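# Move yellow sponges from bench into tote by door

## Task

Transfer every yellow sponge lying on the bench into the tote near the door, so that each one rests wholly within the tote. The cartons must stay on the bench. The robot must neither fall over nor finish leaning. A sponge counts only if it stays in the tote without the robot holding it there.

## Robot and tools

Robot: TidyBot++, a four-caster mobile base (0.54 m long, 0.50 m wide, 0.38 m tall) carrying one seven-joint arm with a two-finger gripper. The shoulder sits 0.12 m ahead of the base centre, 0.68 m up. Cameras: base_camera (644x364 pinhole) and wrist_camera (644x476 fisheye, aimed along the hand). The arm begins folded with the hand down; folded, the hand reaches up to 0.08 m beyond the base front and the elbow rises to 1.15 m.

Frames: the base frame has its origin on the floor below the base centre, x forward, y left, z up. hand_pose is reported in it and marks the point between the finger pads; its z axis runs out along the fingers, and the fingers move along its y axis. The odometry frame is wherever the base frame was when the scene began. base_odometry heading is positive to the left, range -3.142 to 3.142; it counts wheel rotation, so slip shows up as motion, and it drifts a few cm and degrees over many moves. base_tilt is in degrees, positive when leaning forward or right.

execute_actions: argument actions is a list holding one action or none (empty just reports state and pictures). An action may contain base, joints, or both, plus optional speeds; its motions begin together. base takes a single key, always a relative offset from where the base last reported itself: translate_m (metres, forward +, -2 to 2), strafe_m (metres, left +, -2 to 2), or rotate_rad (radians, counter-clockwise from above +, -6.3 to 6.3). joints takes absolute target angles by name, in radians: joint_1_rad (any angle; whole-arm yaw, positive is clockwise from above, opposite to rotate_rad), joint_2_rad shoulder (-2.249 to 2.249), joint_3_rad (any angle, upper-arm roll), joint_4_rad elbow (-2.579 to 2.579), joint_5_rad (any angle, forearm roll), joint_6_rad wrist (-2.099 to 2.099), joint_7_rad (any angle; hand roll, with hand down positive is counter-clockwise from above, and 1.57 puts the fingers opening left and right), plus gripper_pos on a 0 (open) to 1 (closed) scale. Unbounded joints go the short way; for bigger turns send steps below half a revolution. Done tolerances: ±0.039 for joints 1-4, ±0.056 for 5-7, ±0.03 for the gripper. speeds caps a base motion for that action only: translate_m and strafe_m 0.05 to 0.5 m/s, rotate_rad 0.1 to 1.57 rad/s (the top value is the default); a base move too long for its speed is refused. cameras picks images: base_camera, wrist_camera or all; omitted or null means all, [] means none. Any unknown key or out-of-range number rejects the whole call and nothing moves. Joints or base left out of an action may still be driving toward older targets.

wait: seconds from 0 to 10; commands nothing and returns the same report. zoom_image: camera plus region [x0, y0, x1, y1] in pixels of that camera's newest full image, at most 504 by 504. finished_scene: scene number; ends the scene irreversibly once the robot has held the final command, and its result reports success and gives the next task. Replying with no tool call ends everything.

Arm geometry: with joint_1_rad 0, joint_3_rad 3.14 and joint_5_rad 0 (near the start), the arm lies in the base's x-z plane. Tilt from vertical, forward positive: upper arm (0.42 m) = joint_2_rad; forearm (0.31 m) = joint_2_rad - joint_4_rad; hand (0.31 m, wrist to hand point) = that minus joint_6_rad. Forward reach from the shoulder is the sum of length*sin(tilt), height above it the sum of length*cos(tilt). From joint_3_rad 3.14, raising it swings a forward-bent forearm to the right; raising joint_5_rad swings a forward-bent hand right. A downward hand tops out near 0.94 m above the floor, only close in. Finger gap is about 85*(1 - gripper_pos) mm; closed tips reach about 20 mm beyond the hand point; at 1 the fingers grip with roughly 96-120 N each.

Result lines: base_status and joint_status give each motion's outcome. done (base) means the wheels turned the full amount, slip included; a blocked base can show done while well short. off_target: stopped away from target and maybe still pushing. contact_stop or time_out: target dropped, holding in place (contact_stop on the base means something pushed it after arriving, and the wheels keep pushing until the next base command). joint command not followed, with a cause: line, means a self-collision check held back the arm's targets (the gripper still acts); those joints read not_followed and may be retried on later actions. on_its_own lists motion you did not command. motor_effort is percent of maximum, positive toward higher values, with the peak of the last action in brackets; readings carry offsets and noise. Motor temperatures follow joint_positions order. ARM HIT flags a hard hit against the base or itself. If one call reports a stop, later calls of that reply in the scene are skipped.

Accuracy: friction leaves joints a bit off even when all done; the hand usually lands 1-2 cm off (more when stretched), and hand_pose itself can be off; trust the images. To correct, send each joint its previous command plus (wanted minus read). Held loads make the arm sag; never command a joint to its current reading while holding something.

Avoid: driving with the arm snagged above about 0.8 m (tip-over risk); sideways shoves on a raised hand; pressing the arm into edges; torque faults (joints 1-4 limit 104.5 N m, warning 56.7; joints 5-7 limit 51.3, warning 29.4), which freeze the arm and gripper for 10 s while the base keeps going; long loaded holds that heat motors (warning from 60 °C, weak braking and sinking at 75 °C, shown as limit_stop_at_motor_heat); dropping, slamming or knocking objects over. Loose objects may occasionally be nudged by the scene.

Each tool is called after "Emit:" as a command line: name --argument value for each argument, lists and objects as JSON in quotes; but a table of rows of numbers goes row by row, as --pt "numbers of a row", without its own name.

## Session

I'll start by checking the current state and the camera images.

Emit:
execute_actions --actions '[]'

Scene clock: 0.00 s.
Motor temperatures (°C, as the motors report them): [32 29 30 28 31 35 35]
base_odometry: x=+0.000 y=+0.000 heading=+0.000 (m, m, rad; odometry frame)
base_tilt: forward=-0.2 right=-0.5 (deg)
base_status: not commanded
joint_positions: joint_1_rad=-0.033 joint_2_rad=-0.379 joint_3_rad=+3.102 joint_4_rad=-2.550 joint_5_rad=-0.030 joint_6_rad=-0.872 joint_7_rad=+1.618 gripper_pos=+0.000
joint_status: not commanded
motor_effort: joint_1_rad=+0 joint_2_rad=-2 joint_3_rad=+1 joint_4_rad=+17 joint_5_rad=+0 joint_6_rad=+2 joint_7_rad=+1 (%)
hand_pose: x=+0.2519 y=+0.0164 z=+0.5850 quat_wxyz=(-0.005, +0.998, +0.050, +0.049) (m; base frame)
pictures: base_camera, wrist_camera
Images, in order (width x height): base_camera 644x364, wrist_camera 644x476.

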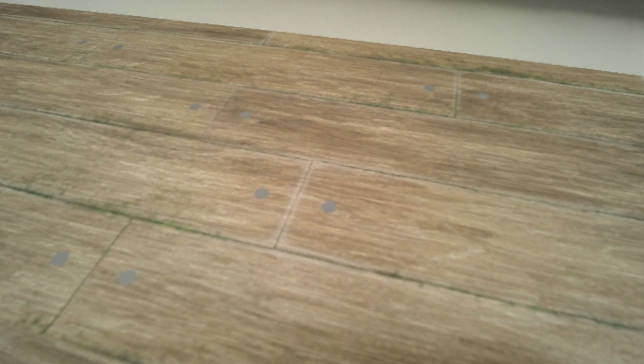

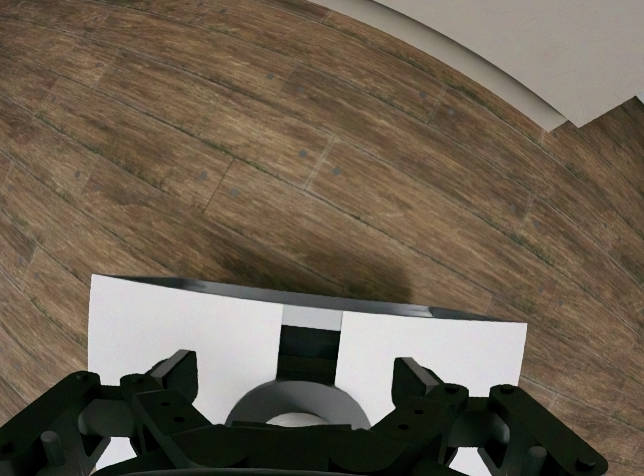

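Emit:
execute_actions --actions '[{"joints": {"joint_6_rad": 0.35}}]'

Scene clock: 4.60 s.
Motor temperatures (°C, as the motors report them): [32 29 30 28 31 35 35]
base_odometry: x=+0.000 y=+0.000 heading=+0.000 (m, m, rad; odometry frame)
base_tilt: forward=-0.2 right=-0.5 (deg)
base_status: not commanded
joint_positions: joint_1_rad=-0.033 joint_2_rad=-0.379 joint_3_rad=+3.102 joint_4_rad=-2.549 joint_5_rad=-0.030 joint_6_rad=+0.324 joint_7_rad=+1.618 gripper_pos=+0.000
joint_status: all done
motor_effort: joint_1_rad=+0(1) joint_2_rad=-6(5) joint_3_rad=+1(2) joint_4_rad=+20(19) joint_5_rad=+0(0) joint_6_rad=+9(9) joint_7_rad=+1(1) (%)
hand_pose: x=+0.5210 y=+0.0283 z=+0.8106 quat_wxyz=(-0.006, +0.797, +0.037, +0.603) (m; base frame)
pictures: base_camera, wrist_camera
Images, in order (width x height): base_camera 644x364, wrist_camera 644x476.

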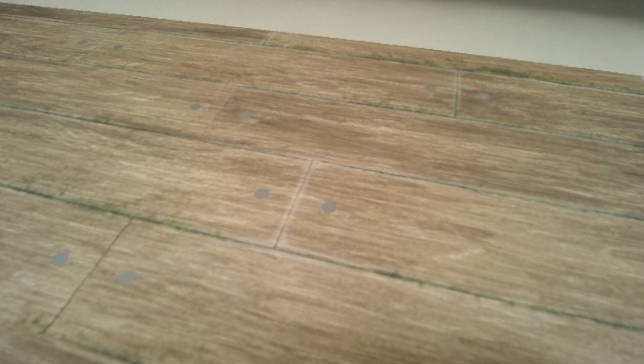

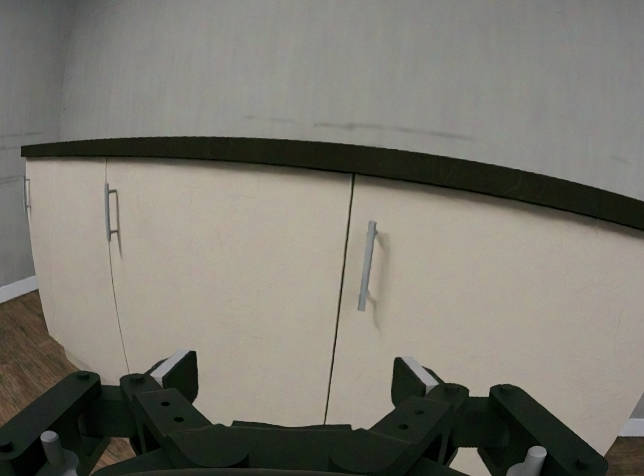

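Emit:
execute_actions --actions '[{"base": {"rotate_rad": 1.6}}]'

Scene clock: 10.70 s.
Motor temperatures (°C, as the motors report them): [32 29 30 28 31 35 35]
base_odometry: x=+0.000 y=+0.000 heading=+1.598 (m, m, rad; odometry frame)
base_tilt: forward=-0.2 right=-0.5 (deg)
base_status: done
joint_positions: joint_1_rad=-0.033 joint_2_rad=-0.379 joint_3_rad=+3.102 joint_4_rad=-2.549 joint_5_rad=-0.030 joint_6_rad=+0.324 joint_7_rad=+1.618 gripper_pos=+0.000
joint_status: not commanded
motor_effort: joint_1_rad=+0(1) joint_2_rad=-5(7) joint_3_rad=+1(2) joint_4_rad=+20(19) joint_5_rad=+0(0) joint_6_rad=+9(9) joint_7_rad=+1(1) (%)
hand_pose: x=+0.5210 y=+0.0283 z=+0.8106 quat_wxyz=(-0.006, +0.797, +0.037, +0.603) (m; base frame)
pictures: base_camera, wrist_camera
Images, in order (width x height): base_camera 644x364, wrist_camera 644x476.

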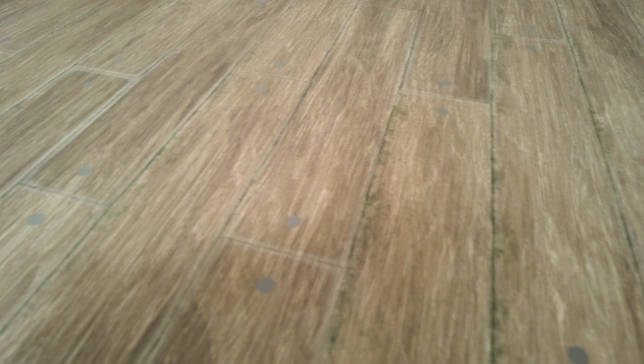

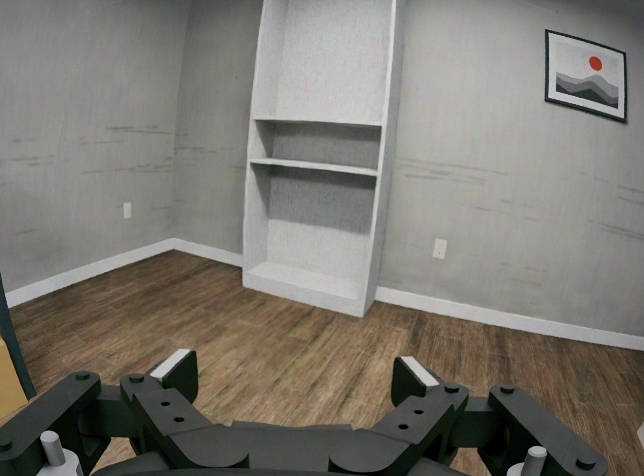

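Emit:
execute_actions --actions '[{"base": {"rotate_rad": 0.9}}]'

Scene clock: 14.90 s.
Motor temperatures (°C, as the motors report them): [32 29 30 28 31 35 35]
base_odometry: x=+0.000 y=+0.000 heading=+2.496 (m, m, rad; odometry frame)
base_tilt: forward=-0.3 right=-0.5 (deg)
base_status: done
joint_positions: joint_1_rad=-0.033 joint_2_rad=-0.379 joint_3_rad=+3.102 joint_4_rad=-2.549 joint_5_rad=-0.030 joint_6_rad=+0.324 joint_7_rad=+1.618 gripper_pos=+0.000
joint_status: not commanded
motor_effort: joint_1_rad=+0(1) joint_2_rad=-6(6) joint_3_rad=+0(2) joint_4_rad=+19(20) joint_5_rad=+0(0) joint_6_rad=+9(9) joint_7_rad=+1(1) (%)
hand_pose: x=+0.5210 y=+0.0284 z=+0.8106 quat_wxyz=(-0.006, +0.797, +0.037, +0.603) (m; base frame)
pictures: base_camera, wrist_camera
Images, in order (width x height): base_camera 644x364, wrist_camera 644x476.

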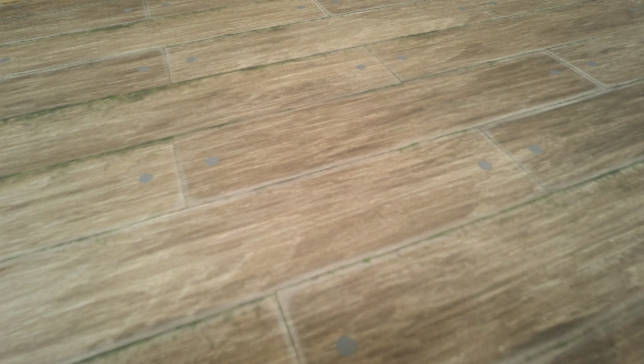

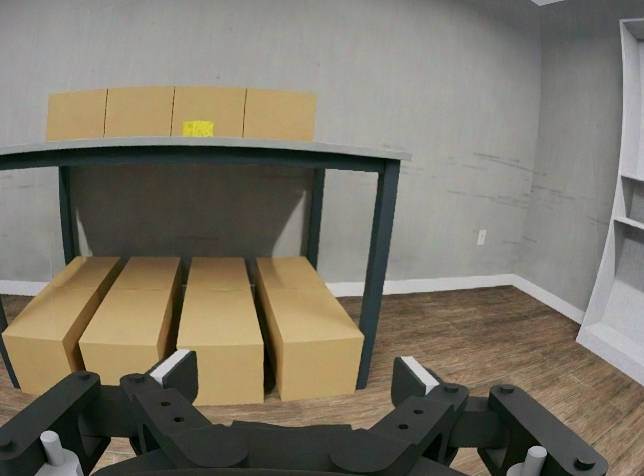

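Emit:
execute_actions --actions '[{"base": {"rotate_rad": 1.2}}]'

Scene clock: 18.37 s.
Motor temperatures (°C, as the motors report them): [32 29 30 28 31 35 35]
base_odometry: x=+0.000 y=+0.000 heading=-2.589 (m, m, rad; odometry frame)
base_tilt: forward=-0.2 right=-0.4 (deg)
base_status: done
joint_positions: joint_1_rad=-0.033 joint_2_rad=-0.379 joint_3_rad=+3.102 joint_4_rad=-2.549 joint_5_rad=-0.030 joint_6_rad=+0.324 joint_7_rad=+1.618 gripper_pos=+0.000
joint_status: not commanded
motor_effort: joint_1_rad=+0(1) joint_2_rad=-7(5) joint_3_rad=+2(2) joint_4_rad=+19(19) joint_5_rad=+0(0) joint_6_rad=+9(9) joint_7_rad=+1(1) (%)
hand_pose: x=+0.5210 y=+0.0285 z=+0.8106 quat_wxyz=(-0.006, +0.797, +0.037, +0.603) (m; base frame)
pictures: base_camera, wrist_camera
Images, in order (width x height): base_camera 644x364, wrist_camera 644x476.

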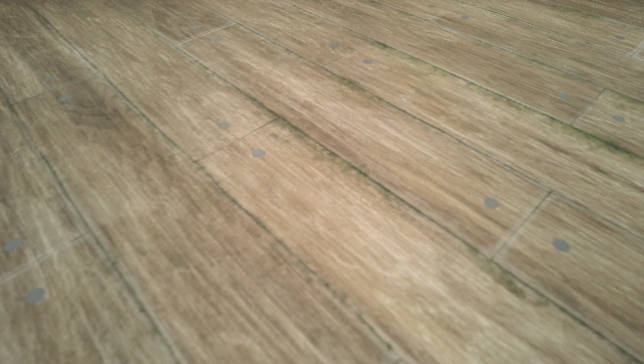

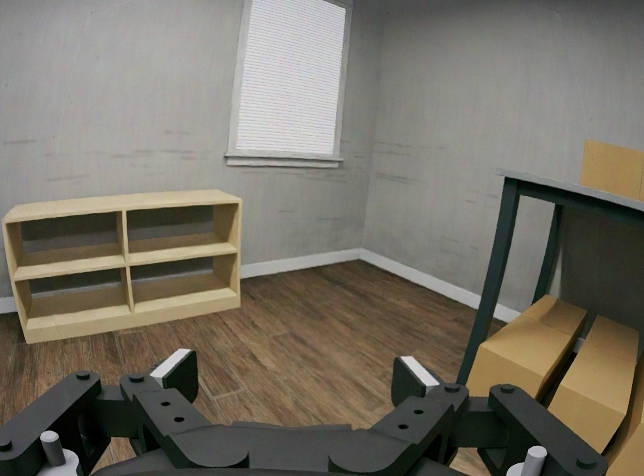

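Emit:
execute_actions --actions '[{"base": {"rotate_rad": 1.3}}]'

Scene clock: 22.57 s.
Motor temperatures (°C, as the motors report them): [32 29 30 28 31 35 35]
base_odometry: x=+0.000 y=+0.000 heading=-1.291 (m, m, rad; odometry frame)
base_tilt: forward=-0.3 right=-0.5 (deg)
base_status: done
joint_positions: joint_1_rad=-0.033 joint_2_rad=-0.379 joint_3_rad=+3.102 joint_4_rad=-2.549 joint_5_rad=-0.030 joint_6_rad=+0.324 joint_7_rad=+1.618 gripper_pos=+0.000
joint_status: not commanded
motor_effort: joint_1_rad=+0(1) joint_2_rad=-6(6) joint_3_rad=+1(2) joint_4_rad=+19(19) joint_5_rad=+0(0) joint_6_rad=+9(9) joint_7_rad=+1(1) (%)
hand_pose: x=+0.5210 y=+0.0285 z=+0.8106 quat_wxyz=(-0.006, +0.797, +0.037, +0.603) (m; base frame)
pictures: base_camera, wrist_camera
Images, in order (width x height): base_camera 644x364, wrist_camera 644x476.

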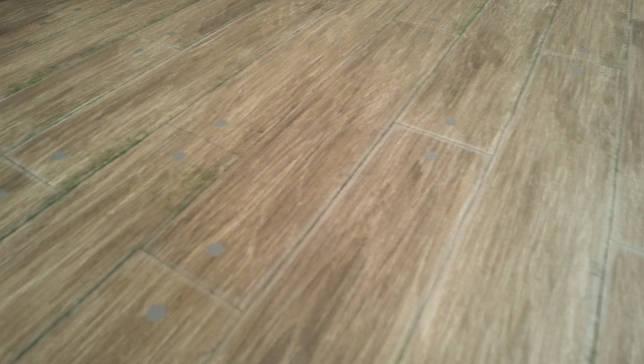

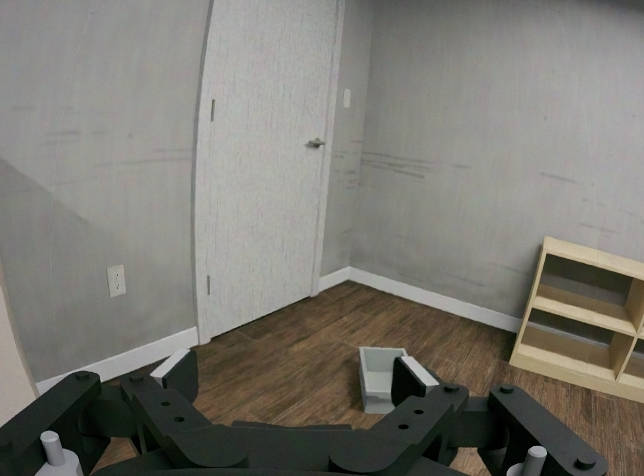

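Emit:
zoom_image --camera "wrist_camera" --region '[300, 300, 480, 440]'

Region (300, 300, 480, 440) of wrist_camera's 644x476 image, scaled by 2.800.

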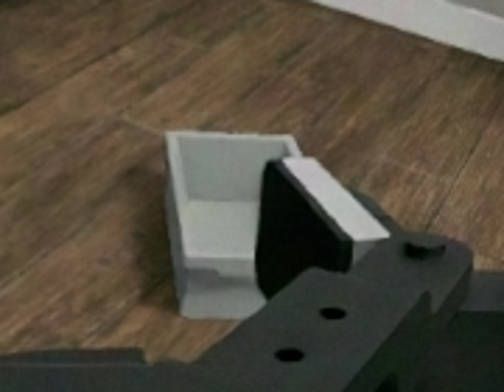

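Emit:
execute_actions --actions '[{"base": {"rotate_rad": -2.11}, "joints": {"joint_1_rad": 0.0, "joint_2_rad": -0.2, "joint_3_rad": 3.14, "joint_4_rad": -1.1, "joint_5_rad": 0.0, "joint_6_rad": -1.2, "joint_7_rad": 1.57}}]'

Scene clock: 47.73 s.
Motor temperatures (°C, as the motors report them): [32 29 30 28 31 35 35]
base_odometry: x=+0.000 y=+0.000 heading=+2.885 (m, m, rad; odometry frame)
base_tilt: forward=-0.2 right=-0.4 (deg)
base_status: done
joint_positions: joint_1_rad=-0.013 joint_2_rad=-0.229 joint_3_rad=+3.135 joint_4_rad=-1.110 joint_5_rad=-0.027 joint_6_rad=-1.151 joint_7_rad=+1.598 gripper_pos=+0.000
joint_status: all done
motor_effort: joint_1_rad=+0(2) joint_2_rad=-10(15) joint_3_rad=+1(4) joint_4_rad=+18(22) joint_5_rad=+0(1) joint_6_rad=+8(10) joint_7_rad=+1(0) (%)
hand_pose: x=+0.5444 y=+0.0177 z=+1.1530 quat_wxyz=(-0.011, +0.850, +0.022, +0.527) (m; base frame)
pictures: base_camera, wrist_camera
Images, in order (width x height): base_camera 644x364, wrist_camera 644x476.

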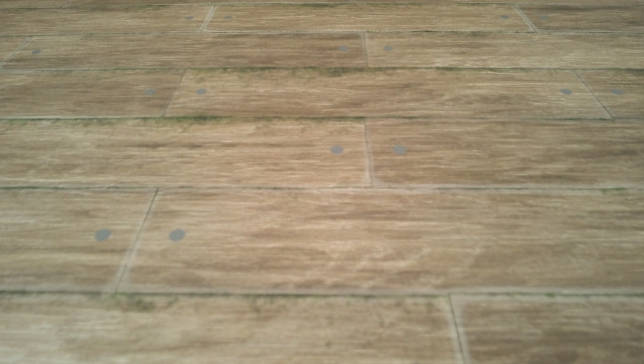

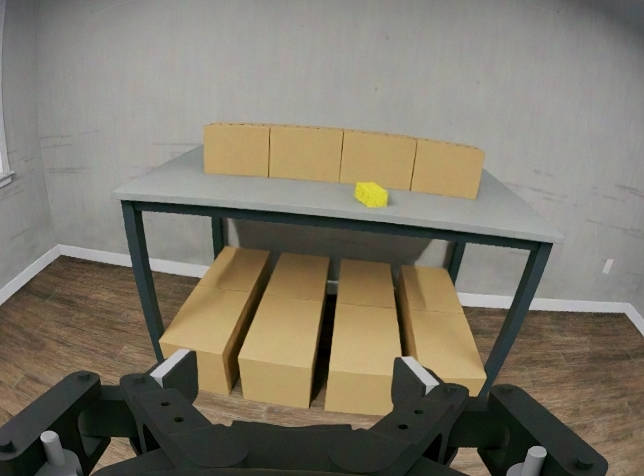

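Emit:
execute_actions --actions '[{"base": {"translate_m": 0.75}, "joints": {"joint_2_rad": 0.1, "joint_4_rad": -0.4, "joint_6_rad": -1.8}}]'

Scene clock: 56.93 s.
Motor temperatures (°C, as the motors report them): [32 29 30 28 31 35 35]
base_odometry: x=-0.725 y=+0.192 heading=+2.883 (m, m, rad; odometry frame)
base_tilt: forward=-0.2 right=-0.5 (deg)
base_status: done
joint_positions: joint_1_rad=-0.013 joint_2_rad=+0.090 joint_3_rad=+3.135 joint_4_rad=-0.413 joint_5_rad=-0.027 joint_6_rad=-1.750 joint_7_rad=+1.598 gripper_pos=+0.000
joint_status: all done
motor_effort: joint_1_rad=+0(0) joint_2_rad=-18(21) joint_3_rad=+1(2) joint_4_rad=+13(20) joint_5_rad=+0(0) joint_6_rad=+7(9) joint_7_rad=+1(1) (%)
hand_pose: x=+0.5496 y=+0.0174 z=+1.1800 quat_wxyz=(-0.009, +0.902, +0.029, +0.430) (m; base frame)
pictures: base_camera, wrist_camera
Images, in order (width x height): base_camera 644x364, wrist_camera 644x476.

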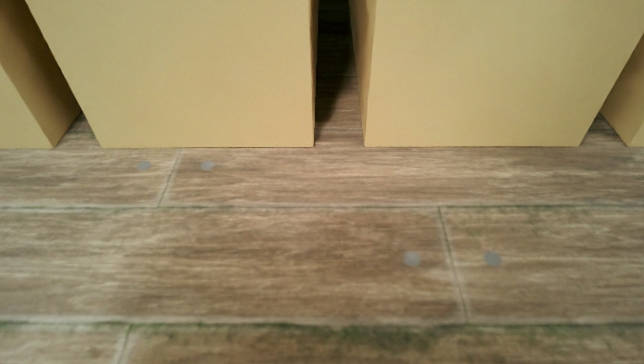

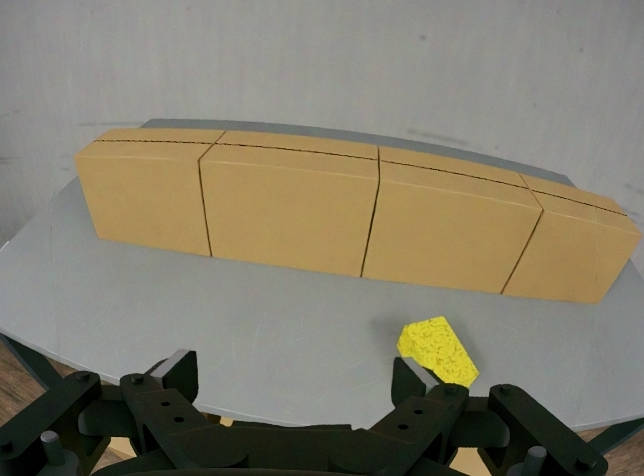

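Emit:
execute_actions --actions '[{"base": {"translate_m": 0.32}, "joints": {"joint_2_rad": 0.33, "joint_4_rad": -0.17}, "speeds": {"translate_m": 0.3}}]'

Scene clock: 117.43 s.
Motor temperatures (°C, as the motors report them): [32 29 30 29 31 35 35]
base_odometry: x=-1.034 y=+0.275 heading=+2.882 (m, m, rad; odometry frame)
base_tilt: forward=-0.2 right=-0.5 (deg)
base_status: done
joint_positions: joint_1_rad=-0.013 joint_2_rad=+0.331 joint_3_rad=+3.135 joint_4_rad=-0.184 joint_5_rad=-0.026 joint_6_rad=-1.753 joint_7_rad=+1.598 gripper_pos=+0.000
joint_status: all done
motor_effort: joint_1_rad=+0(1) joint_2_rad=-25(31) joint_3_rad=+0(0) joint_4_rad=+12(15) joint_5_rad=+0(1) joint_6_rad=+7(8) joint_7_rad=+1(1) (%)
hand_pose: x=+0.6490 y=+0.0183 z=+1.1534 quat_wxyz=(-0.010, +0.906, +0.028, +0.423) (m; base frame)
pictures: base_camera, wrist_camera
Images, in order (width x height): base_camera 644x364, wrist_camera 644x476.

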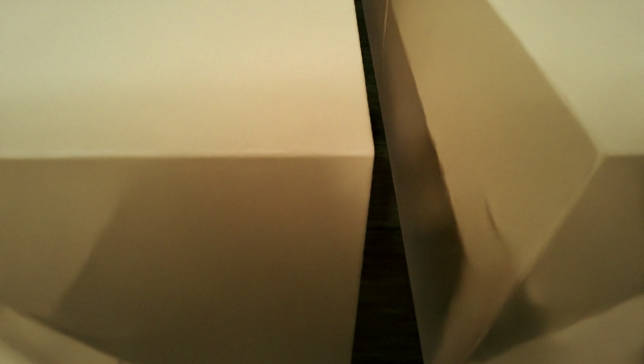

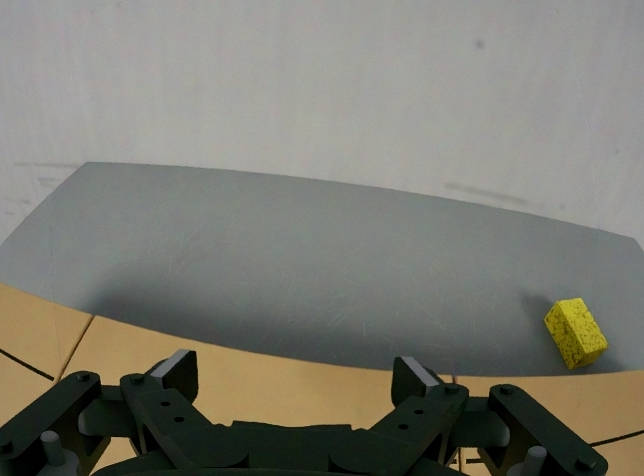

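Emit:
execute_actions --actions '[{"base": {"strafe_m": -0.21}, "joints": {"joint_1_rad": -0.26, "joint_2_rad": -0.25, "joint_4_rad": -0.99}, "speeds": {"strafe_m": 0.3}}]'

Emit:
execute_actions --actions '[{"joints": {"joint_6_rad": -2.0}}]'

Scene clock: 134.83 s.
Motor temperatures (°C, as the motors report them): [32 29 30 29 31 35 35]
base_odometry: x=-0.981 y=+0.478 heading=+2.882 (m, m, rad; odometry frame)
base_tilt: forward=-0.2 right=-0.4 (deg)
base_status: done
joint_positions: joint_1_rad=-0.241 joint_2_rad=-0.227 joint_3_rad=+3.136 joint_4_rad=-0.977 joint_5_rad=-0.026 joint_6_rad=-1.753 joint_7_rad=+1.598 gripper_pos=+0.000
joint_status: all done
motor_effort: joint_1_rad=+0(2) joint_2_rad=-7(28) joint_3_rad=+1(2) joint_4_rad=+15(15) joint_5_rad=+0(1) joint_6_rad=+6(7) joint_7_rad=+1(1) (%)
hand_pose: x=+0.4122 y=+0.0839 z=+1.0719 quat_wxyz=(-0.045, +0.940, +0.136, +0.311) (m; base frame)
pictures: base_camera, wrist_camera
Images, in order (width x height): base_camera 644x364, wrist_camera 644x476.

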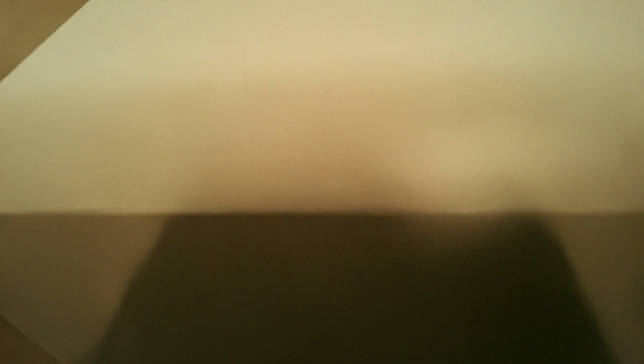

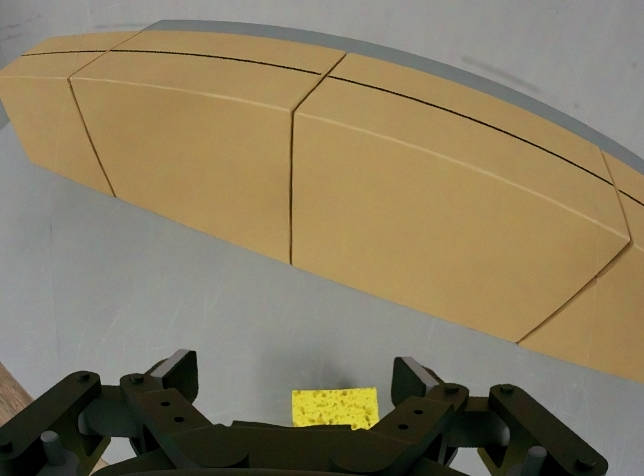

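Scene clock: 135.53 s.
Motor temperatures (°C, as the motors report them): [32 29 30 29 31 35 35]
base_odometry: x=-0.981 y=+0.478 heading=+2.882 (m, m, rad; odometry frame)
base_tilt: forward=-0.2 right=-0.5 (deg)
base_status: not commanded
joint_positions: joint_1_rad=-0.241 joint_2_rad=-0.231 joint_3_rad=+3.136 joint_4_rad=-0.980 joint_5_rad=-0.026 joint_6_rad=-1.971 joint_7_rad=+1.598 gripper_pos=+0.000
joint_status: all done
motor_effort: joint_1_rad=+0(0) joint_2_rad=-6(9) joint_3_rad=+1(1) joint_4_rad=+15(15) joint_5_rad=+0(0) joint_6_rad=+4(5) joint_7_rad=+1(1) (%)
hand_pose: x=+0.3542 y=+0.0687 z=+1.0377 quat_wxyz=(-0.033, +0.968, +0.141, +0.207) (m; base frame)
pictures: base_camera, wrist_camera
Images, in order (width x height): base_camera 644x364, wrist_camera 644x476.

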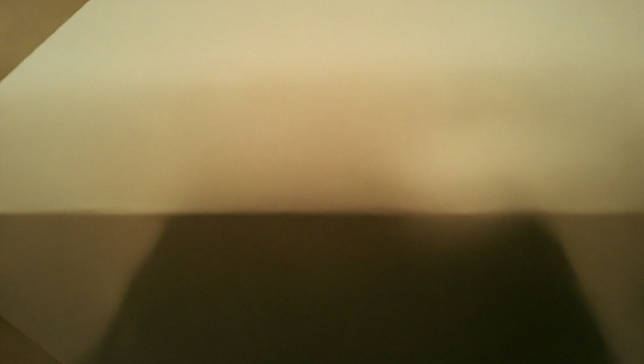

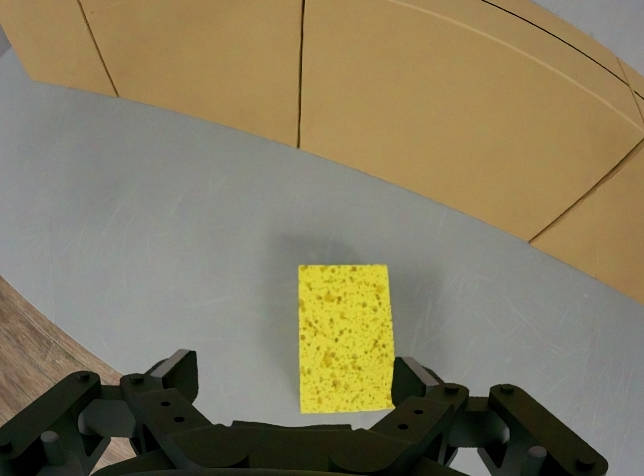

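Emit:
execute_actions --actions '[{"base": {"strafe_m": -0.034}, "joints": {"joint_2_rad": -0.282, "joint_4_rad": -1.131, "joint_6_rad": -1.836}, "speeds": {"strafe_m": 0.1}}]'

Scene clock: 162.80 s.
Motor temperatures (°C, as the motors report them): [32 29 30 29 31 35 35]
base_odometry: x=-0.972 y=+0.510 heading=+2.882 (m, m, rad; odometry frame)
base_tilt: forward=-0.3 right=-0.4 (deg)
base_status: done
joint_positions: joint_1_rad=-0.243 joint_2_rad=-0.255 joint_3_rad=+3.136 joint_4_rad=-1.119 joint_5_rad=-0.025 joint_6_rad=-1.882 joint_7_rad=+1.598 gripper_pos=+0.000
joint_status: all done
motor_effort: joint_1_rad=+0(0) joint_2_rad=-6(8) joint_3_rad=+1(2) joint_4_rad=+15(15) joint_5_rad=+0(1) joint_6_rad=+4(3) joint_7_rad=+1(1) (%)
hand_pose: x=+0.3617 y=+0.0710 z=+1.0058 quat_wxyz=(-0.032, +0.970, +0.141, +0.194) (m; base frame)
pictures: base_camera, wrist_camera
Images, in order (width x height): base_camera 644x364, wrist_camera 644x476.

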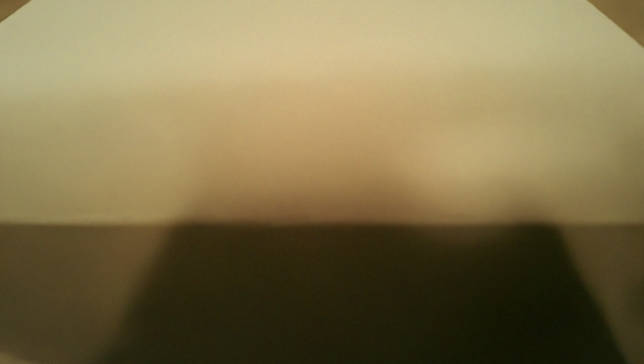

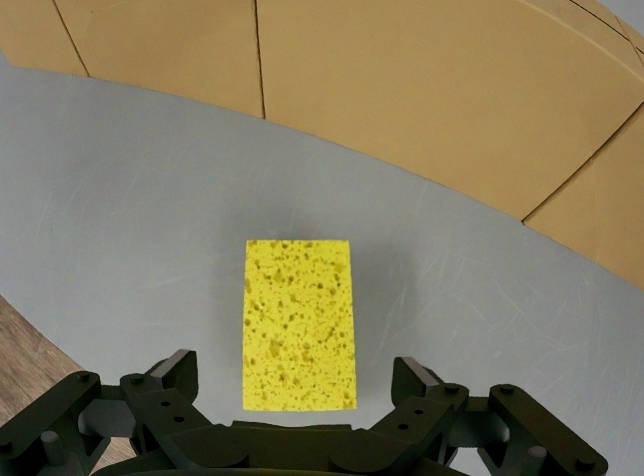

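Emit:
execute_actions --actions '[{"joints": {"joint_2_rad": -0.293, "joint_4_rad": -1.309, "joint_6_rad": -1.673}}]' --cameras '["wrist_camera"]'

Scene clock: 180.80 s.
Motor temperatures (°C, as the motors report them): [32 29 30 29 31 35 35]
base_odometry: x=-0.972 y=+0.510 heading=+2.882 (m, m, rad; odometry frame)
base_tilt: forward=-0.3 right=-0.4 (deg)
base_status: not commanded
joint_positions: joint_1_rad=-0.243 joint_2_rad=-0.265 joint_3_rad=+3.136 joint_4_rad=-1.299 joint_5_rad=-0.025 joint_6_rad=-1.721 joint_7_rad=+1.598 gripper_pos=+0.000
joint_status: all done
motor_effort: joint_1_rad=+0(0) joint_2_rad=-7(10) joint_3_rad=+1(1) joint_4_rad=+16(17) joint_5_rad=+0(0) joint_6_rad=+4(4) joint_7_rad=+1(1) (%)
hand_pose: x=+0.3854 y=+0.0773 z=+0.9603 quat_wxyz=(-0.032, +0.971, +0.139, +0.189) (m; base frame)
pictures: wrist_camera
Images, in order (width x height): wrist_camera 644x476.

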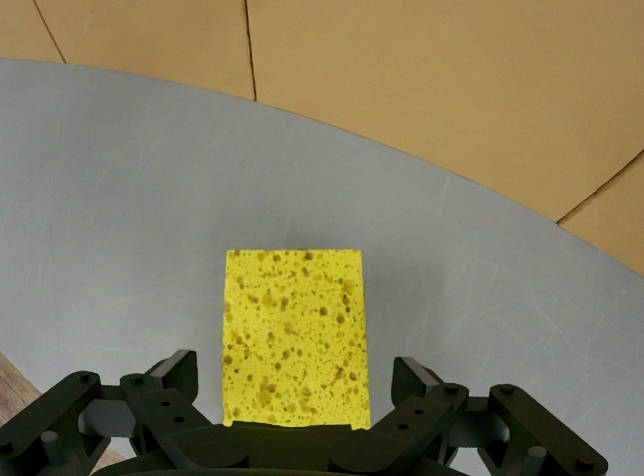

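Emit:
execute_actions --actions '[{"joints": {"joint_2_rad": -0.301, "joint_4_rad": -1.381, "joint_6_rad": -1.608}}]' --cameras '["wrist_camera"]'

Scene clock: 190.03 s.
Motor temperatures (°C, as the motors report them): [32 29 30 29 31 35 35]
base_odometry: x=-0.972 y=+0.510 heading=+2.882 (m, m, rad; odometry frame)
base_tilt: forward=-0.2 right=-0.5 (deg)
base_status: not commanded
joint_positions: joint_1_rad=-0.243 joint_2_rad=-0.274 joint_3_rad=+3.136 joint_4_rad=-1.372 joint_5_rad=-0.025 joint_6_rad=-1.656 joint_7_rad=+1.598 gripper_pos=+0.000
joint_status: all done
motor_effort: joint_1_rad=+0(0) joint_2_rad=-7(9) joint_3_rad=+1(0) joint_4_rad=+18(18) joint_5_rad=+0(0) joint_6_rad=+4(4) joint_7_rad=+1(1) (%)
hand_pose: x=+0.3915 y=+0.0789 z=+0.9419 quat_wxyz=(-0.033, +0.971, +0.138, +0.190) (m; base frame)
pictures: wrist_camera
Images, in order (width x height): wrist_camera 644x476.

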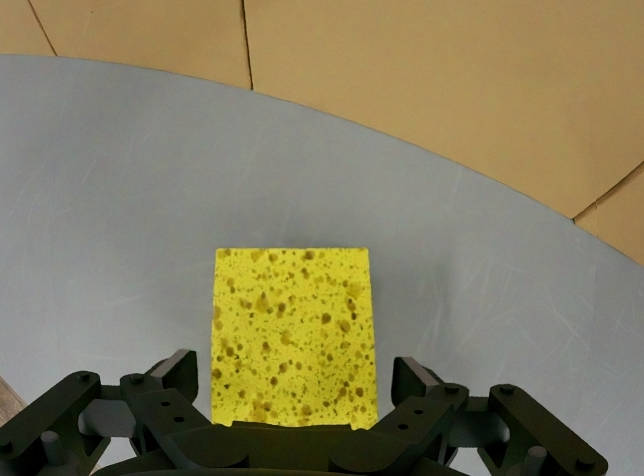

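Emit:
execute_actions --actions '[{"joints": {"gripper_pos": 1.0}}]' --cameras '["wrist_camera"]'

Scene clock: 193.63 s.
Motor temperatures (°C, as the motors report them): [32 29 30 29 31 35 35]
base_odometry: x=-0.972 y=+0.510 heading=+2.882 (m, m, rad; odometry frame)
base_tilt: forward=-0.3 right=-0.5 (deg)
base_status: not commanded
joint_positions: joint_1_rad=-0.243 joint_2_rad=-0.283 joint_3_rad=+3.136 joint_4_rad=-1.374 joint_5_rad=-0.025 joint_6_rad=-1.655 joint_7_rad=+1.598 gripper_pos=+0.381
joint_status: gripper_pos off_target (ended at +0.381, target +1.000)
motor_effort: joint_1_rad=+0(0) joint_2_rad=-6(7) joint_3_rad=+2(2) joint_4_rad=+17(17) joint_5_rad=+0(0) joint_6_rad=+3(4) joint_7_rad=+1(1) (%)
hand_pose: x=+0.3894 y=+0.0784 z=+0.9435 quat_wxyz=(-0.033, +0.971, +0.138, +0.194) (m; base frame)
pictures: wrist_camera
Images, in order (width x height): wrist_camera 644x476.

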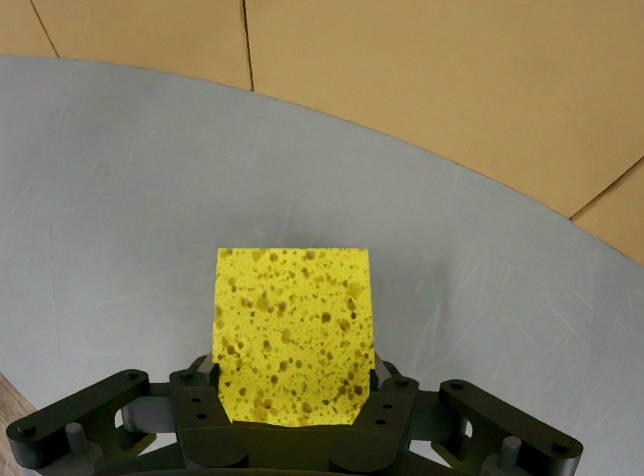

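Emit:
execute_actions --actions '[{"joints": {"joint_2_rad": -0.30, "joint_4_rad": -1.12, "joint_6_rad": -1.88}}]' --cameras '["wrist_camera"]'

Emit:
execute_actions --actions '[{"base": {"translate_m": -0.3}, "joints": {"joint_1_rad": 0.0}}]'

Scene clock: 207.23 s.
Motor temperatures (°C, as the motors report them): [32 29 30 29 31 35 35]
base_odometry: x=-0.972 y=+0.510 heading=+2.882 (m, m, rad; odometry frame)
base_tilt: forward=-0.3 right=-0.4 (deg)
base_status: not commanded
joint_positions: joint_1_rad=-0.243 joint_2_rad=-0.284 joint_3_rad=+3.136 joint_4_rad=-1.131 joint_5_rad=-0.025 joint_6_rad=-1.833 joint_7_rad=+1.598 gripper_pos=+0.381
joint_status: all done
motor_effort: joint_1_rad=+0(0) joint_2_rad=-5(9) joint_3_rad=+1(1) joint_4_rad=+15(18) joint_5_rad=+0(0) joint_6_rad=+4(5) joint_7_rad=+1(1) (%)
hand_pose: x=+0.3650 y=+0.0721 z=+1.0150 quat_wxyz=(-0.036, +0.963, +0.140, +0.226) (m; base frame)
pictures: wrist_camera
Images, in order (width x height): wrist_camera 644x476.

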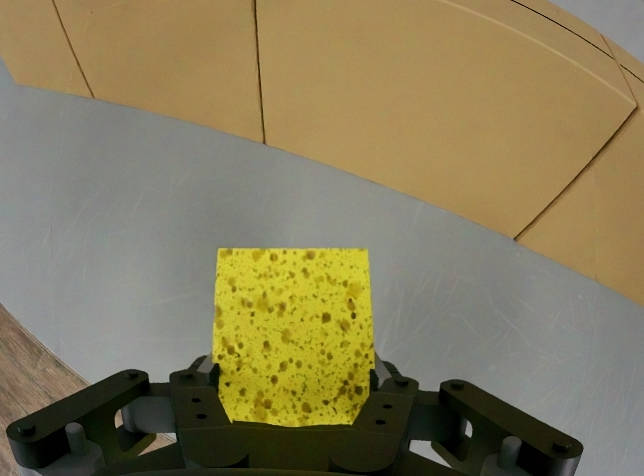

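Scene clock: 209.13 s.
Motor temperatures (°C, as the motors report them): [32 29 30 29 31 35 35]
base_odometry: x=-0.682 y=+0.434 heading=+2.883 (m, m, rad; odometry frame)
base_tilt: forward=-0.3 right=-0.5 (deg)
base_status: done
joint_positions: joint_1_rad=-0.017 joint_2_rad=-0.295 joint_3_rad=+3.136 joint_4_rad=-1.131 joint_5_rad=-0.025 joint_6_rad=-1.834 joint_7_rad=+1.598 gripper_pos=+0.381
joint_status: all done
motor_effort: joint_1_rad=+0(0) joint_2_rad=-3(12) joint_3_rad=+0(1) joint_4_rad=+15(17) joint_5_rad=+0(1) joint_6_rad=+4(5) joint_7_rad=+1(1) (%)
hand_pose: x=+0.3709 y=+0.0150 z=+1.0181 quat_wxyz=(-0.010, +0.972, +0.030, +0.234) (m; base frame)
pictures: base_camera, wrist_camera
Images, in order (width x height): base_camera 644x364, wrist_camera 644x476.

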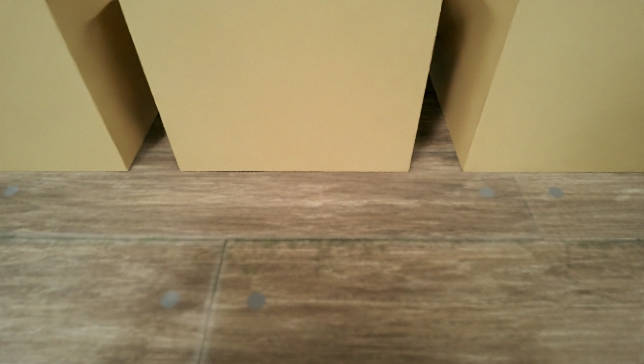

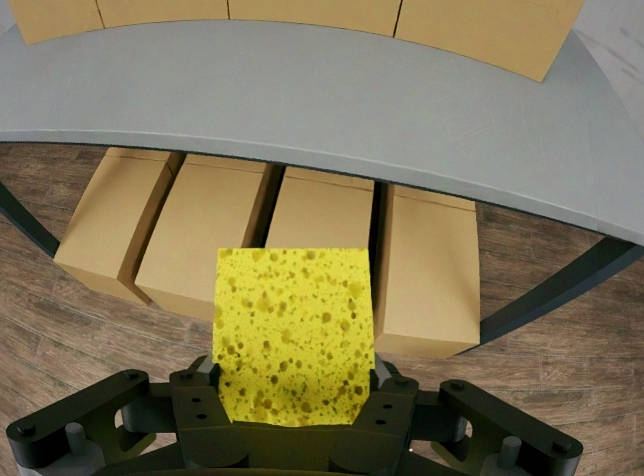

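Emit:
execute_actions --actions '[{"base": {"rotate_rad": 2.22}, "joints": {"joint_6_rad": -1.3}}]'

Scene clock: 221.80 s.
Motor temperatures (°C, as the motors report them): [32 29 30 29 31 35 35]
base_odometry: x=-0.682 y=+0.434 heading=-1.182 (m, m, rad; odometry frame)
base_tilt: forward=-0.2 right=-0.5 (deg)
base_status: done
joint_positions: joint_1_rad=-0.015 joint_2_rad=-0.295 joint_3_rad=+3.136 joint_4_rad=-1.130 joint_5_rad=-0.024 joint_6_rad=-1.325 joint_7_rad=+1.598 gripper_pos=+0.381
joint_status: all done
motor_effort: joint_1_rad=+0(1) joint_2_rad=-7(9) joint_3_rad=+1(1) joint_4_rad=+18(18) joint_5_rad=+0(1) joint_6_rad=+8(8) joint_7_rad=+1(1) (%)
hand_pose: x=+0.4880 y=+0.0168 z=+1.1227 quat_wxyz=(-0.009, +0.881, +0.024, +0.472) (m; base frame)
pictures: base_camera, wrist_camera
Images, in order (width x height): base_camera 644x364, wrist_camera 644x476.

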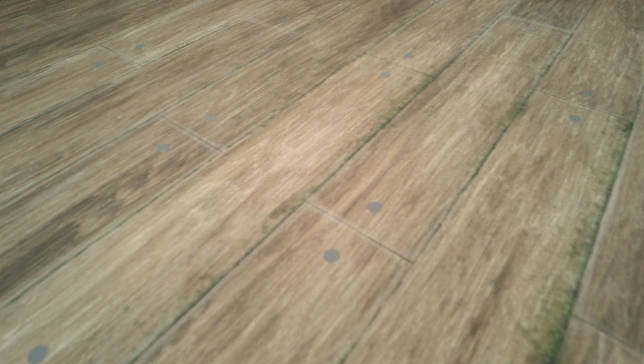

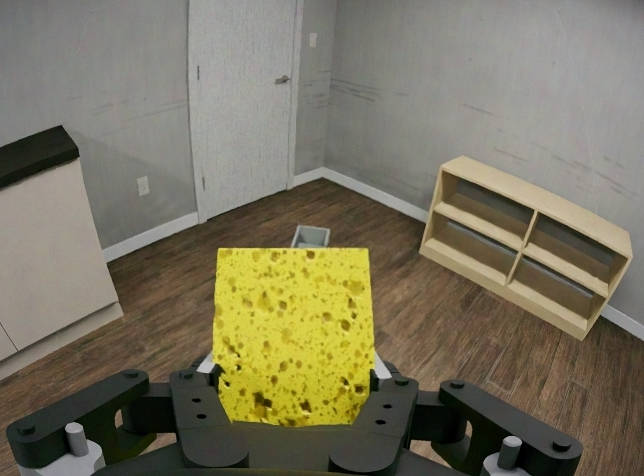

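Emit:
execute_actions --actions '[{"base": {"translate_m": 1.42}, "joints": {"joint_2_rad": 1.02, "joint_4_rad": -2.05, "joint_6_rad": 0.34}}]'

Scene clock: 233.40 s.
Motor temperatures (°C, as the motors report them): [32 29 30 29 31 35 35]
base_odometry: x=-0.141 y=-0.879 heading=-1.181 (m, m, rad; odometry frame)
base_tilt: forward=-0.2 right=-0.4 (deg)
base_status: done
joint_positions: joint_1_rad=-0.015 joint_2_rad=+1.002 joint_3_rad=+3.136 joint_4_rad=-2.039 joint_5_rad=-0.024 joint_6_rad=+0.294 joint_7_rad=+1.598 gripper_pos=+0.381
joint_status: all done
motor_effort: joint_1_rad=+0(1) joint_2_rad=-39(45) joint_3_rad=+0(2) joint_4_rad=+4(19) joint_5_rad=+0(0) joint_6_rad=+4(8) joint_7_rad=+1(1) (%)
hand_pose: x=+0.6246 y=+0.0098 z=+0.3085 quat_wxyz=(+0.000, +0.981, +0.010, +0.196) (m; base frame)
pictures: base_camera, wrist_camera
Images, in order (width x height): base_camera 644x364, wrist_camera 644x476.

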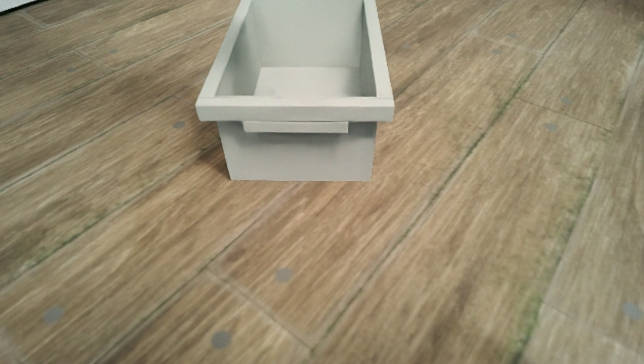

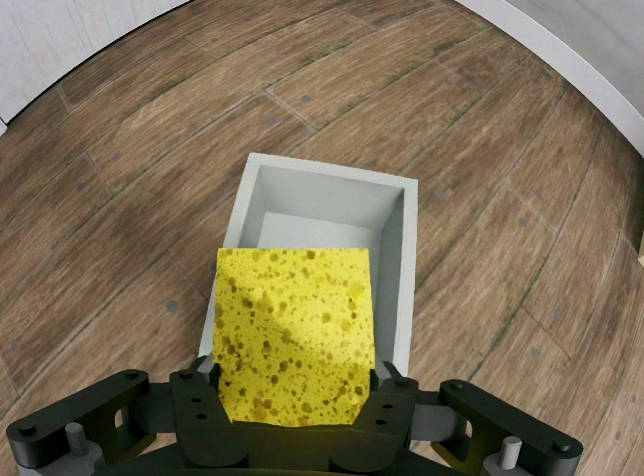

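Emit:
execute_actions --actions '[{"base": {"translate_m": 0.16}, "joints": {"joint_2_rad": 1.374, "joint_4_rad": -1.846, "joint_6_rad": 0.505}, "speeds": {"translate_m": 0.3}}]'

Scene clock: 263.87 s.
Motor temperatures (°C, as the motors report them): [32 30 30 29 31 35 35]
base_odometry: x=-0.080 y=-1.027 heading=-1.179 (m, m, rad; odometry frame)
base_tilt: forward=-0.2 right=-0.5 (deg)
base_status: done
joint_positions: joint_1_rad=-0.014 joint_2_rad=+1.355 joint_3_rad=+3.136 joint_4_rad=-1.857 joint_5_rad=-0.024 joint_6_rad=+0.455 joint_7_rad=+1.598 gripper_pos=+0.381
joint_status: all done
motor_effort: joint_1_rad=+0(2) joint_2_rad=-40(43) joint_3_rad=+0(1) joint_4_rad=+2(6) joint_5_rad=+0(0) joint_6_rad=+4(4) joint_7_rad=+1(1) (%)
hand_pose: x=+0.6244 y=+0.0083 z=+0.1697 quat_wxyz=(+0.002, +0.982, +0.009, +0.191) (m; base frame)
pictures: base_camera, wrist_camera
Images, in order (width x height): base_camera 644x364, wrist_camera 644x476.

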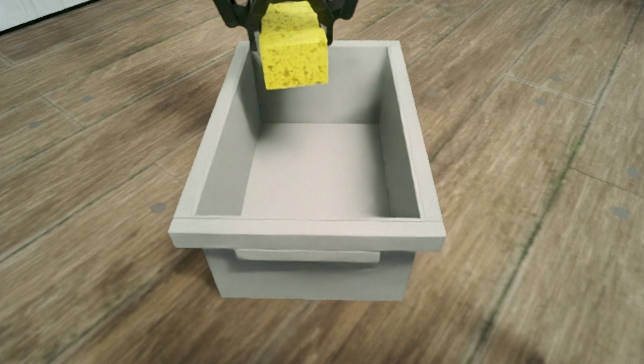

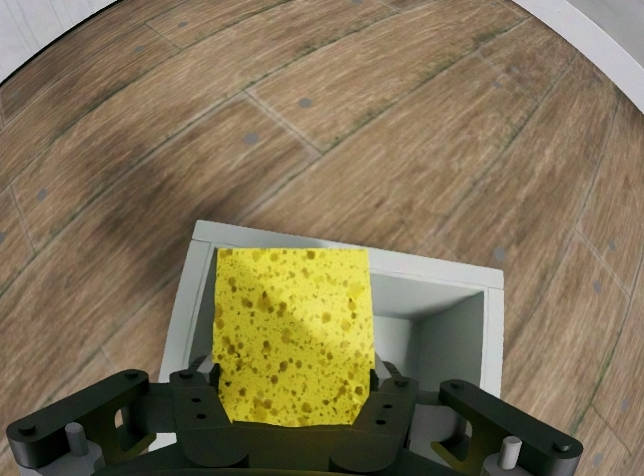

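Emit:
execute_actions --actions '[{"joints": {"joint_1_rad": 0.055, "joint_2_rad": 1.436, "joint_4_rad": -1.80, "joint_6_rad": 0.524, "joint_7_rad": 1.49}}]'

Scene clock: 282.90 s.
Motor temperatures (°C, as the motors report them): [32 31 30 29 31 35 35]
base_odometry: x=-0.080 y=-1.027 heading=-1.179 (m, m, rad; odometry frame)
base_tilt: forward=-0.2 right=-0.4 (deg)
base_status: not commanded
joint_positions: joint_1_rad=+0.046 joint_2_rad=+1.416 joint_3_rad=+3.138 joint_4_rad=-1.809 joint_5_rad=-0.024 joint_6_rad=+0.475 joint_7_rad=+1.514 gripper_pos=+0.381
joint_status: all done
motor_effort: joint_1_rad=+0(2) joint_2_rad=-41(43) joint_3_rad=+0(1) joint_4_rad=+2(2) joint_5_rad=+0(1) joint_6_rad=+4(4) joint_7_rad=+1(1) (%)
hand_pose: x=+0.6265 y=-0.0234 z=+0.1456 quat_wxyz=(+0.001, +0.979, -0.062, +0.194) (m; base frame)
pictures: base_camera, wrist_camera
Images, in order (width x height): base_camera 644x364, wrist_camera 644x476.

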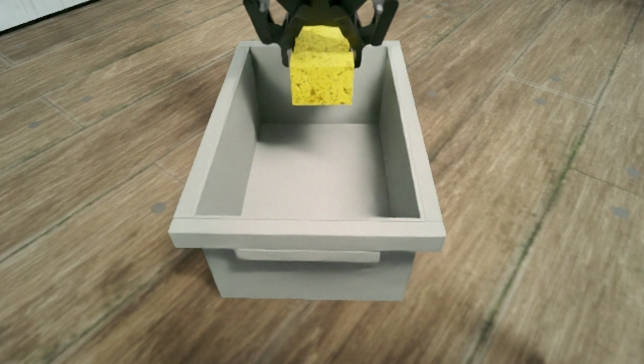

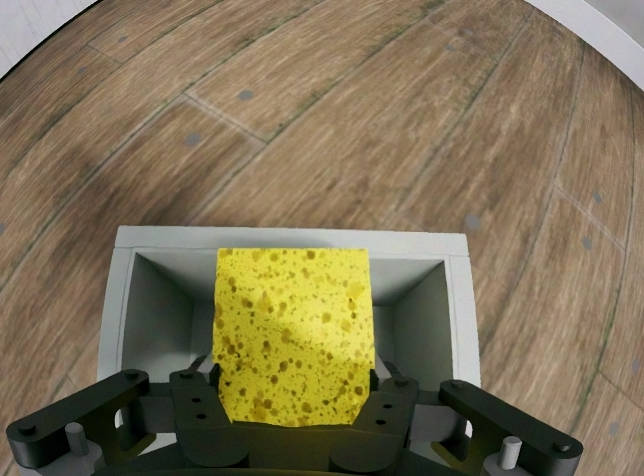

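Emit:
execute_actions --actions '[{"joints": {"joint_2_rad": 1.667, "joint_4_rad": -1.61, "joint_6_rad": 0.56}}]'

Scene clock: 290.30 s.
Motor temperatures (°C, as the motors report them): [32 31 30 29 31 35 35]
base_odometry: x=-0.080 y=-1.027 heading=-1.179 (m, m, rad; odometry frame)
base_tilt: forward=-0.2 right=-0.5 (deg)
base_status: not commanded
joint_positions: joint_1_rad=+0.046 joint_2_rad=+1.659 joint_3_rad=+3.138 joint_4_rad=-1.624 joint_5_rad=-0.024 joint_6_rad=+0.509 joint_7_rad=+1.514 gripper_pos=+0.381
joint_status: all done
motor_effort: joint_1_rad=+0(0) joint_2_rad=-40(42) joint_3_rad=+0(0) joint_4_rad=+1(4) joint_5_rad=+0(0) joint_6_rad=+3(5) joint_7_rad=+1(1) (%)
hand_pose: x=+0.6056 y=-0.0228 z=+0.0433 quat_wxyz=(+0.001, +0.981, -0.062, +0.183) (m; base frame)
pictures: base_camera, wrist_camera
Images, in order (width x height): base_camera 644x364, wrist_camera 644x476.

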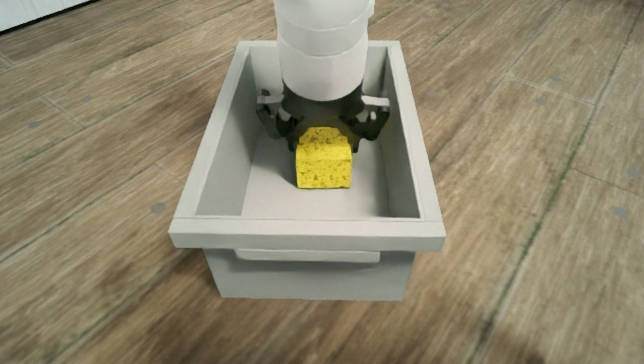

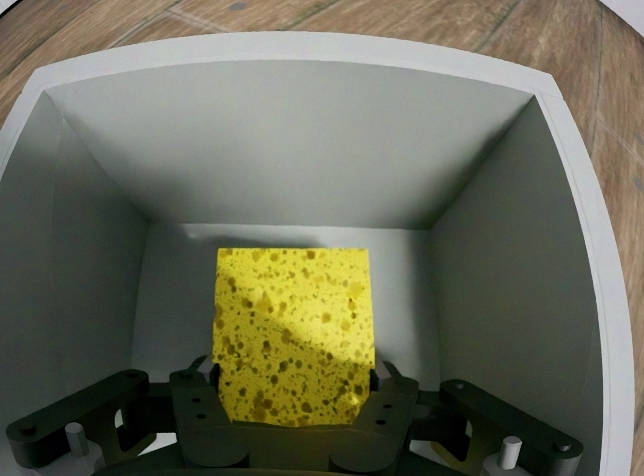

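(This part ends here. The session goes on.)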